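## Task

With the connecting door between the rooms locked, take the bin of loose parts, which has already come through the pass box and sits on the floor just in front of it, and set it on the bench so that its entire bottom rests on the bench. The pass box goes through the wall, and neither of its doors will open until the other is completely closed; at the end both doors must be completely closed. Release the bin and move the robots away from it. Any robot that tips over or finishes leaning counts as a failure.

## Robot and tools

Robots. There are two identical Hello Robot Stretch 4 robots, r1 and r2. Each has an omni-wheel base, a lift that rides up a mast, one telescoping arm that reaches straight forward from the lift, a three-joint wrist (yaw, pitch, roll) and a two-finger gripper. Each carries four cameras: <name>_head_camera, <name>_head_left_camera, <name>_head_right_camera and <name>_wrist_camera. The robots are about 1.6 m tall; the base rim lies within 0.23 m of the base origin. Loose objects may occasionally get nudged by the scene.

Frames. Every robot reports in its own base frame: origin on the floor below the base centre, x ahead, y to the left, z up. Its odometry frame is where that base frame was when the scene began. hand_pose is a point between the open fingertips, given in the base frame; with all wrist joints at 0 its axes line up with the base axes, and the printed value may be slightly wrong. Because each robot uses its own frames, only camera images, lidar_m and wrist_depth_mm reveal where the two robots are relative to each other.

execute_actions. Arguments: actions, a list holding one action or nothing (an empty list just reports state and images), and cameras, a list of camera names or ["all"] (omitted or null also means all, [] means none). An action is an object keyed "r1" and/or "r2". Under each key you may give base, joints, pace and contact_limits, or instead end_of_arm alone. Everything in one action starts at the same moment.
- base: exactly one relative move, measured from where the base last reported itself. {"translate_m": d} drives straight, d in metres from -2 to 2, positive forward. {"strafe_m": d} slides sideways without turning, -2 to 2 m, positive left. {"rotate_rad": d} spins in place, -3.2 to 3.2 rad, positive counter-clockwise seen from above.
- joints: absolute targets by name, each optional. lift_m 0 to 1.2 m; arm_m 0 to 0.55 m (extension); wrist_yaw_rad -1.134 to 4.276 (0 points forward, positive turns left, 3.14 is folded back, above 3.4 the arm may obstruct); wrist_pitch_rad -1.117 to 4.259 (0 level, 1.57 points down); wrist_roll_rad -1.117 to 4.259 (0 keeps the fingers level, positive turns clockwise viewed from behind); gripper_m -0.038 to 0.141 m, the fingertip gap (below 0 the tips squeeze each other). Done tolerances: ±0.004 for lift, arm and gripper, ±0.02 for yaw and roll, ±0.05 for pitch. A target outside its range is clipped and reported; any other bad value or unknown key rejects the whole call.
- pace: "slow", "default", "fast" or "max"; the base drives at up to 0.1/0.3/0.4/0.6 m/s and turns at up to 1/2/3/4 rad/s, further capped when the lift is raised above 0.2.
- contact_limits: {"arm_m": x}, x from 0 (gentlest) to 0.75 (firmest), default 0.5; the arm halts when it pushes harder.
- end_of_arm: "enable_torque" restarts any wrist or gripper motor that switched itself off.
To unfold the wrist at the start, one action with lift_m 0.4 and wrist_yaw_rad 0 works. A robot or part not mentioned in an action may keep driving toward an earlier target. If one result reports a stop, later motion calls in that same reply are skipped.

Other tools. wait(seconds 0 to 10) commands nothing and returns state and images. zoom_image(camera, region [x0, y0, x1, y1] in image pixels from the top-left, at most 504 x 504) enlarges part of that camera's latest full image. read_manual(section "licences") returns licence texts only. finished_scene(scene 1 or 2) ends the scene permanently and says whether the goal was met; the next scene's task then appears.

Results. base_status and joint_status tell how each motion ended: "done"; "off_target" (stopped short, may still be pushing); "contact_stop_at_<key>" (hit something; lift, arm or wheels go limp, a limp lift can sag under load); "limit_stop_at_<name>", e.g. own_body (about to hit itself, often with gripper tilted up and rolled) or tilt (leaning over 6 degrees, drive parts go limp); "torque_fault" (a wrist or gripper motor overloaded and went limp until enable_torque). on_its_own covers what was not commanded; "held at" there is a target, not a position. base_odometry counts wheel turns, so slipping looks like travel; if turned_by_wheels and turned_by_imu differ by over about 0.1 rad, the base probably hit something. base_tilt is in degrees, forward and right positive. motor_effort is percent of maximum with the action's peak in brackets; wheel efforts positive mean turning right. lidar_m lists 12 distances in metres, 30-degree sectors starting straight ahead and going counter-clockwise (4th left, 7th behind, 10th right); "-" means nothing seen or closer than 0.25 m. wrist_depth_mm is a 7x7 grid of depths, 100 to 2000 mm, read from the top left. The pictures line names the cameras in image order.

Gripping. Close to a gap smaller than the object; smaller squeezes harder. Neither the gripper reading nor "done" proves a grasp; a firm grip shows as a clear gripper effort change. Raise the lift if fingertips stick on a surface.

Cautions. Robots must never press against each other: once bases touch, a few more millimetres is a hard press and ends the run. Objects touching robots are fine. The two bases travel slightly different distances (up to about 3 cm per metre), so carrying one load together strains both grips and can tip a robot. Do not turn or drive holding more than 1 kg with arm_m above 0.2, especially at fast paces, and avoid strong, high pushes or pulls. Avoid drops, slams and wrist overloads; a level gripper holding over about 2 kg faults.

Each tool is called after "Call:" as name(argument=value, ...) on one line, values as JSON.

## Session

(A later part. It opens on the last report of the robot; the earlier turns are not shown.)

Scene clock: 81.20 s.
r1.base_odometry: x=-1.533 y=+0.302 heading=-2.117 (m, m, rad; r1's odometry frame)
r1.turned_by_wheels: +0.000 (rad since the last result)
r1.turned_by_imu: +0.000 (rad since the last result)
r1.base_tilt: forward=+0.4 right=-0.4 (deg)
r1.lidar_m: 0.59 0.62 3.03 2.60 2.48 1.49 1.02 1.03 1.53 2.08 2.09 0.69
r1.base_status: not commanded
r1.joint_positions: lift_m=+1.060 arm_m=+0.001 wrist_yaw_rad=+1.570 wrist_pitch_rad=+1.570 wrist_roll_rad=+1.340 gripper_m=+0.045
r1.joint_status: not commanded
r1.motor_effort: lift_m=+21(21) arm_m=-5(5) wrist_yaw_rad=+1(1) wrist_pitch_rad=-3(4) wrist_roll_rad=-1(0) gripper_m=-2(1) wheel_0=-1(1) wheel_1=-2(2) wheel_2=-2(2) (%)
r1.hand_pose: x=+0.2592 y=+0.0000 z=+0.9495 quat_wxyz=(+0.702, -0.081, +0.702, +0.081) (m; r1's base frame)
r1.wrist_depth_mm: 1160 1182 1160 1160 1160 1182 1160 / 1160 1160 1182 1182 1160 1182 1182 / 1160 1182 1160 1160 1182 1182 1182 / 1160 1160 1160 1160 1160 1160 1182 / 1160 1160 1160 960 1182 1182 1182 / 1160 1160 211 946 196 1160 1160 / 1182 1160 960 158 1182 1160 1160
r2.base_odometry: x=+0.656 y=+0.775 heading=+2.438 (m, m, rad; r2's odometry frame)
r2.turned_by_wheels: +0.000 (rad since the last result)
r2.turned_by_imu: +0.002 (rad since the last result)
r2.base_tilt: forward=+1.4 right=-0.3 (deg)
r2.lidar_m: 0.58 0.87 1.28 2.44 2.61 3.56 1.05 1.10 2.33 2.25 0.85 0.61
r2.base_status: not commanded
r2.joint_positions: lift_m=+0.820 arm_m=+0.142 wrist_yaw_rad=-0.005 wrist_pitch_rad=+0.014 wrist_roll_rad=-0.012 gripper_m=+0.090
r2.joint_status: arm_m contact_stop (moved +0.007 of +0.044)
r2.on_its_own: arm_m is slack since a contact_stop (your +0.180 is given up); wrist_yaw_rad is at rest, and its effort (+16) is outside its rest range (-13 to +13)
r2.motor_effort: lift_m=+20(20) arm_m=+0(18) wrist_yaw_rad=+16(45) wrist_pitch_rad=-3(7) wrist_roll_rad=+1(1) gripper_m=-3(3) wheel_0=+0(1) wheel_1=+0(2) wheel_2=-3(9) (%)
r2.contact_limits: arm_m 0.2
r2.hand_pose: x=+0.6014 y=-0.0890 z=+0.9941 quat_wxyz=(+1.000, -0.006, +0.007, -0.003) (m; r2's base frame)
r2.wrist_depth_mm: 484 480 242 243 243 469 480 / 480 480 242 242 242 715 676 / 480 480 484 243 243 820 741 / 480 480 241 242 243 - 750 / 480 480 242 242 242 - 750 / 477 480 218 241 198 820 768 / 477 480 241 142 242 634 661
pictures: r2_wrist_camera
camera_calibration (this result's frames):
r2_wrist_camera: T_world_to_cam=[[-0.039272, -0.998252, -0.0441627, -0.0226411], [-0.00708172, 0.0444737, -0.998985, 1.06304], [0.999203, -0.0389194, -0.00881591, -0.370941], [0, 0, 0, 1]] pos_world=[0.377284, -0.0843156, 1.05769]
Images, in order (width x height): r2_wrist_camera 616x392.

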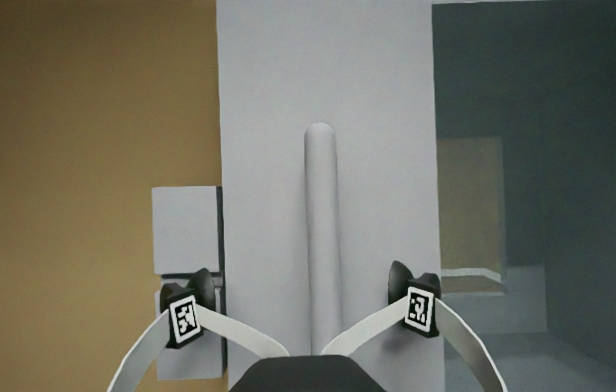

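Call:
execute_actions(actions=[], cameras=["r2_wrist_camera", "r2_head_camera", "r1_head_camera"])

Scene clock: 82.03 s.
r1.base_odometry: x=-1.533 y=+0.302 heading=-2.117 (m, m, rad; r1's odometry frame)
r1.turned_by_wheels: +0.000 (rad since the last result)
r1.turned_by_imu: +0.000 (rad since the last result)
r1.base_tilt: forward=+0.4 right=-0.4 (deg)
r1.lidar_m: 0.60 0.61 3.00 2.61 2.48 1.48 1.03 1.04 1.52 2.09 2.08 0.69
r1.base_status: not commanded
r1.joint_positions: lift_m=+1.060 arm_m=+0.001 wrist_yaw_rad=+1.570 wrist_pitch_rad=+1.570 wrist_roll_rad=+1.340 gripper_m=+0.045
r1.joint_status: not commanded
r1.motor_effort: lift_m=+21(21) arm_m=-5(5) wrist_yaw_rad=+0(1) wrist_pitch_rad=-2(4) wrist_roll_rad=-1(0) gripper_m=-2(1) wheel_0=-1(1) wheel_1=-2(2) wheel_2=-2(2) (%)
r1.hand_pose: x=+0.2592 y=+0.0000 z=+0.9495 quat_wxyz=(+0.702, -0.081, +0.702, +0.081) (m; r1's base frame)
r1.wrist_depth_mm: 1182 1160 1160 1160 1138 1182 1160 / 1160 1160 1138 1160 1160 1182 1182 / 1160 1182 1160 1160 1160 1182 1182 / 1160 1160 1160 1160 1160 1160 1160 / 1160 1182 1160 946 1205 1160 1182 / 1138 1160 211 946 196 1160 1160 / 1160 1160 946 158 1160 1160 1182
r2.base_odometry: x=+0.656 y=+0.775 heading=+2.438 (m, m, rad; r2's odometry frame)
r2.turned_by_wheels: +0.000 (rad since the last result)
r2.turned_by_imu: +0.000 (rad since the last result)
r2.base_tilt: forward=+1.5 right=-0.4 (deg)
r2.lidar_m: 0.56 0.87 1.27 2.42 2.58 3.58 1.05 1.09 2.33 2.23 0.81 0.61
r2.base_status: not commanded
r2.joint_positions: lift_m=+0.820 arm_m=+0.142 wrist_yaw_rad=-0.005 wrist_pitch_rad=+0.014 wrist_roll_rad=-0.012 gripper_m=+0.090
r2.joint_status: arm_m contact_stop (moved +0.007 of +0.044)
r2.on_its_own: arm_m is slack since a contact_stop (your +0.180 is given up); wrist_yaw_rad is at rest, and its effort (+14) is outside its rest range (-13 to +13)
r2.motor_effort: lift_m=+20(20) arm_m=+0(18) wrist_yaw_rad=+14(45) wrist_pitch_rad=-3(7) wrist_roll_rad=+0(1) gripper_m=-3(3) wheel_0=+0(1) wheel_1=+0(2) wheel_2=-3(9) (%)
r2.contact_limits: arm_m 0.2
r2.hand_pose: x=+0.6014 y=-0.0889 z=+0.9941 quat_wxyz=(+1.000, -0.006, +0.007, -0.003) (m; r2's base frame)
r2.wrist_depth_mm: 480 480 242 243 243 469 477 / 480 480 243 243 243 707 676 / 477 484 480 242 242 820 741 / 480 484 242 241 242 - 741 / 480 480 242 241 242 - 759 / 480 480 218 242 197 820 759 / 484 480 241 142 242 627 668
pictures: r1_head_camera, r2_head_camera, r2_wrist_camera
camera_calibration (this result's frames):
r2_wrist_camera: T_world_to_cam=[[-0.0392566, -0.998253, -0.0441627, -0.0226458], [-0.00708243, 0.0444737, -0.998985, 1.06304], [0.999204, -0.038904, -0.00881594, -0.370941], [0, 0, 0, 1]] pos_world=[0.377285, -0.0843147, 1.05769]
Images, in order (width x height): r1_head_camera 420x560, r2_head_camera 420x560, r2_wrist_camera 616x392.

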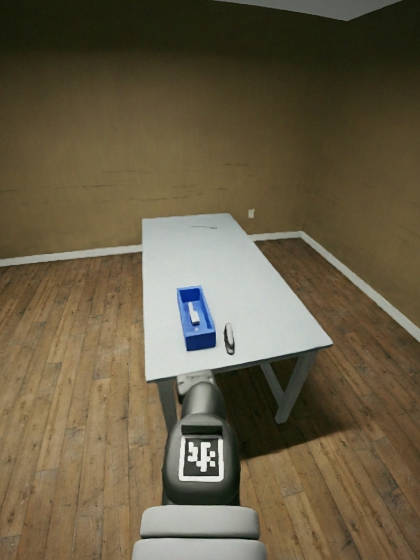

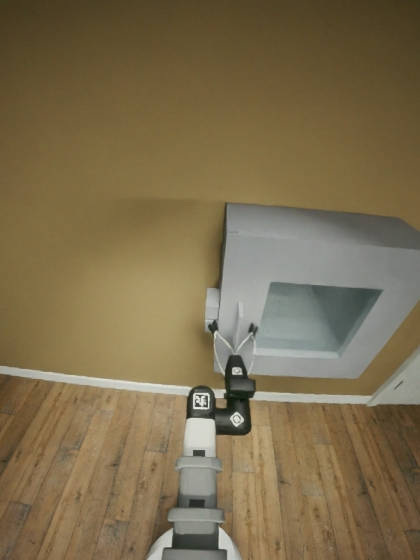

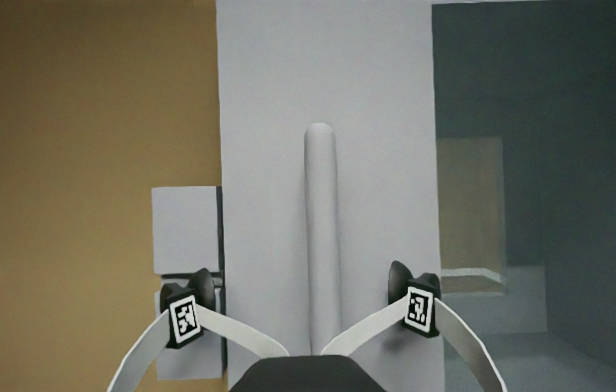

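Call:
execute_actions(actions=[{"r2": {"joints": {"arm_m": 0.0}}}], cameras=["r2_wrist_camera", "r2_head_camera"])

Scene clock: 83.77 s.
r1.base_odometry: x=-1.533 y=+0.302 heading=-2.117 (m, m, rad; r1's odometry frame)
r1.turned_by_wheels: +0.000 (rad since the last result)
r1.turned_by_imu: +0.000 (rad since the last result)
r1.base_tilt: forward=+0.4 right=-0.4 (deg)
r1.lidar_m: 0.60 0.62 3.00 2.60 2.48 1.48 1.03 1.03 1.51 2.09 2.08 0.69
r1.base_status: not commanded
r1.joint_positions: lift_m=+1.060 arm_m=+0.001 wrist_yaw_rad=+1.570 wrist_pitch_rad=+1.570 wrist_roll_rad=+1.340 gripper_m=+0.045
r1.joint_status: not commanded
r1.motor_effort: lift_m=+21(21) arm_m=-5(5) wrist_yaw_rad=+1(1) wrist_pitch_rad=-3(2) wrist_roll_rad=+0(0) gripper_m=-1(3) wheel_0=-1(1) wheel_1=-2(2) wheel_2=-2(2) (%)
r1.hand_pose: x=+0.2592 y=+0.0000 z=+0.9495 quat_wxyz=(+0.702, -0.081, +0.702, +0.081) (m; r1's base frame)
r1.wrist_depth_mm: 1160 1160 1160 1160 1160 1182 1182 / 1160 1160 1138 1160 1160 1182 1182 / 1160 1182 1160 1160 1160 1182 1182 / 1160 1160 1160 1160 1182 1182 1182 / 1160 1182 1160 960 1182 1160 1160 / 1160 1160 211 946 196 1160 1160 / 1160 1138 960 158 1182 1160 1182
r2.base_odometry: x=+0.656 y=+0.775 heading=+2.438 (m, m, rad; r2's odometry frame)
r2.turned_by_wheels: +0.000 (rad since the last result)
r2.turned_by_imu: +0.000 (rad since the last result)
r2.base_tilt: forward=+1.4 right=-0.5 (deg)
r2.lidar_m: 0.56 0.88 1.28 2.43 2.57 3.54 1.05 1.09 2.34 2.26 0.86 0.63
r2.base_status: not commanded
r2.joint_positions: lift_m=+0.820 arm_m=+0.001 wrist_yaw_rad=+0.000 wrist_pitch_rad=+0.014 wrist_roll_rad=-0.012 gripper_m=+0.090
r2.joint_status: all done
r2.motor_effort: lift_m=+20(20) arm_m=-5(3) wrist_yaw_rad=+0(16) wrist_pitch_rad=-6(5) wrist_roll_rad=+1(0) gripper_m=-2(2) wheel_0=+0(0) wheel_1=+0(0) wheel_2=-3(3) (%)
r2.hand_pose: x=+0.4601 y=-0.0874 z=+0.9939 quat_wxyz=(+1.000, -0.006, +0.007, +0.000) (m; r2's base frame)
r2.wrist_depth_mm: 621 627 627 384 382 382 382 / 621 621 627 382 384 699 683 / 621 621 627 382 946 960 732 / 621 621 627 379 - 946 741 / 621 621 382 382 384 960 750 / 621 621 218 379 193 946 759 / 621 615 621 142 627 634 668
pictures: r2_head_camera, r2_wrist_camera
camera_calibration (this result's frames):
r2_wrist_camera: T_world_to_cam=[[-0.0340608, -0.998445, -0.044134, -0.0291302], [-0.00815786, 0.0444359, -0.998979, 1.06222], [0.999386, -0.033666, -0.00965869, -0.228517], [0, 0, 0, 1]] pos_world=[0.23605, -0.0839786, 1.05764]
Images, in order (width x height): r2_head_camera 420x560, r2_wrist_camera 616x392.

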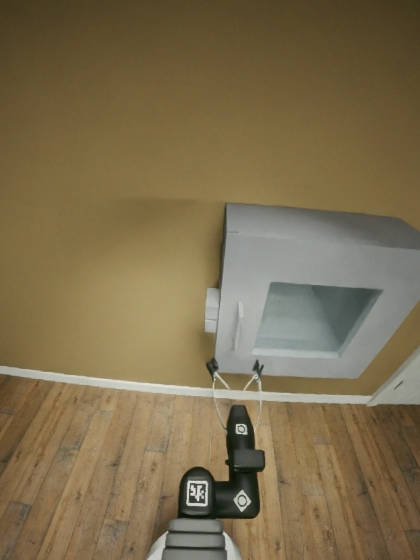

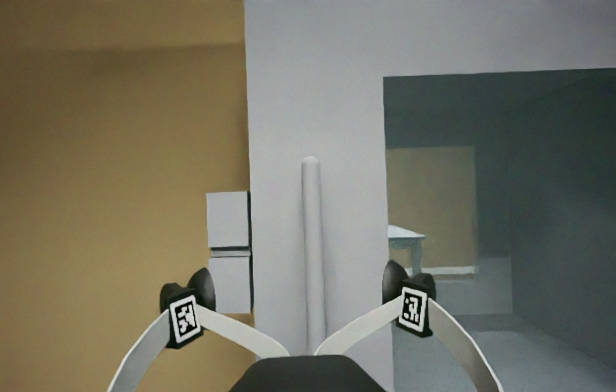

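Call:
execute_actions(actions=[{"r2": {"base": {"translate_m": -0.3}}}], cameras=["r2_wrist_camera", "r2_head_camera", "r1_head_camera"])

Scene clock: 86.60 s.
r1.base_odometry: x=-1.533 y=+0.302 heading=-2.117 (m, m, rad; r1's odometry frame)
r1.turned_by_wheels: +0.000 (rad since the last result)
r1.turned_by_imu: +0.001 (rad since the last result)
r1.base_tilt: forward=+0.4 right=-0.4 (deg)
r1.lidar_m: 0.61 0.62 2.99 2.61 2.45 1.49 1.01 1.04 1.53 2.08 2.09 0.71
r1.base_status: not commanded
r1.joint_positions: lift_m=+1.060 arm_m=+0.001 wrist_yaw_rad=+1.570 wrist_pitch_rad=+1.570 wrist_roll_rad=+1.340 gripper_m=+0.045
r1.joint_status: not commanded
r1.motor_effort: lift_m=+21(21) arm_m=-5(5) wrist_yaw_rad=+1(0) wrist_pitch_rad=-3(3) wrist_roll_rad=+0(0) gripper_m=-2(3) wheel_0=-1(1) wheel_1=-2(2) wheel_2=-2(2) (%)
r1.hand_pose: x=+0.2592 y=+0.0000 z=+0.9495 quat_wxyz=(+0.702, -0.081, +0.702, +0.081) (m; r1's base frame)
r1.wrist_depth_mm: 1160 1182 1160 1182 1160 1182 1160 / 1160 1160 1182 1160 1160 1182 1182 / 1182 1182 1160 1160 1160 1182 1160 / 1182 1160 1160 1160 1160 1160 1182 / 1182 1182 1160 960 1182 1160 1138 / 1160 1160 211 960 196 1160 1160 / 1160 1160 960 158 1160 1182 1160
r2.base_odometry: x=+0.885 y=+0.581 heading=+2.438 (m, m, rad; r2's odometry frame)
r2.turned_by_wheels: +0.000 (rad since the last result)
r2.turned_by_imu: +0.000 (rad since the last result)
r2.base_tilt: forward=+1.6 right=-0.4 (deg)
r2.lidar_m: 0.84 1.18 1.72 2.47 2.60 3.23 0.75 0.76 2.31 2.23 1.56 0.92
r2.base_status: done
r2.joint_positions: lift_m=+0.820 arm_m=+0.001 wrist_yaw_rad=+0.000 wrist_pitch_rad=+0.014 wrist_roll_rad=-0.012 gripper_m=+0.090
r2.joint_status: not commanded
r2.motor_effort: lift_m=+20(20) arm_m=-4(4) wrist_yaw_rad=-1(0) wrist_pitch_rad=-6(6) wrist_roll_rad=+1(0) gripper_m=-2(2) wheel_0=-4(10) wheel_1=-3(8) wheel_2=+2(11) (%)
r2.hand_pose: x=+0.4601 y=-0.0874 z=+0.9939 quat_wxyz=(+1.000, -0.006, +0.007, +0.000) (m; r2's base frame)
r2.wrist_depth_mm: 917 917 917 917 917 917 917 / 917 917 917 683 683 676 676 / 917 904 917 676 1255 976 676 / 917 917 917 676 - 1060 683 / 931 904 917 676 - 1060 676 / 904 917 218 668 193 931 676 / 917 904 917 142 676 676 683
pictures: r1_head_camera, r2_head_camera, r2_wrist_camera
camera_calibration (this result's frames):
r2_wrist_camera: T_world_to_cam=[[-0.034061, -0.998445, -0.044134, -0.029131], [-0.00815776, 0.0444359, -0.998979, 1.06222], [0.999386, -0.0336661, -0.0096586, -0.228493], [0, 0, 0, 1]] pos_world=[0.236026, -0.0839786, 1.05764]
Images, in order (width x height): r1_head_camera 420x560, r2_head_camera 420x560, r2_wrist_camera 616x392.

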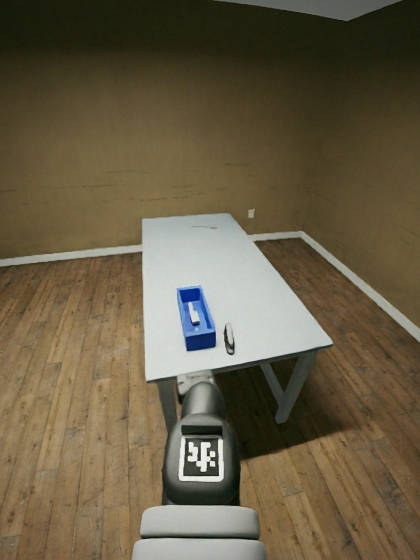

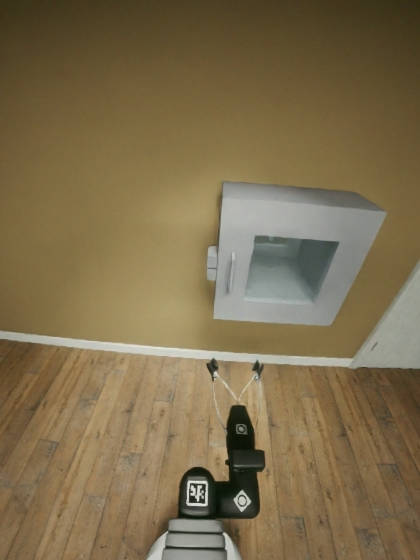

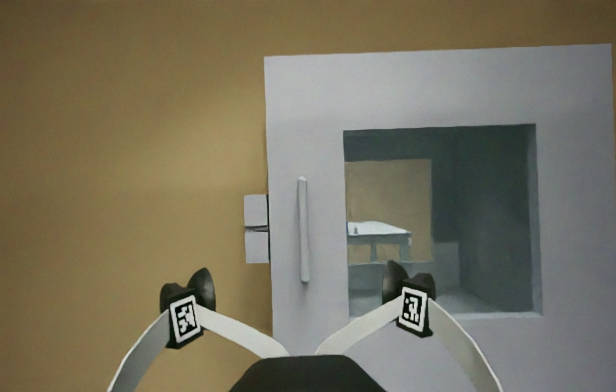

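Call:
finished_scene(scene=2)

The scene is finished: the task was done.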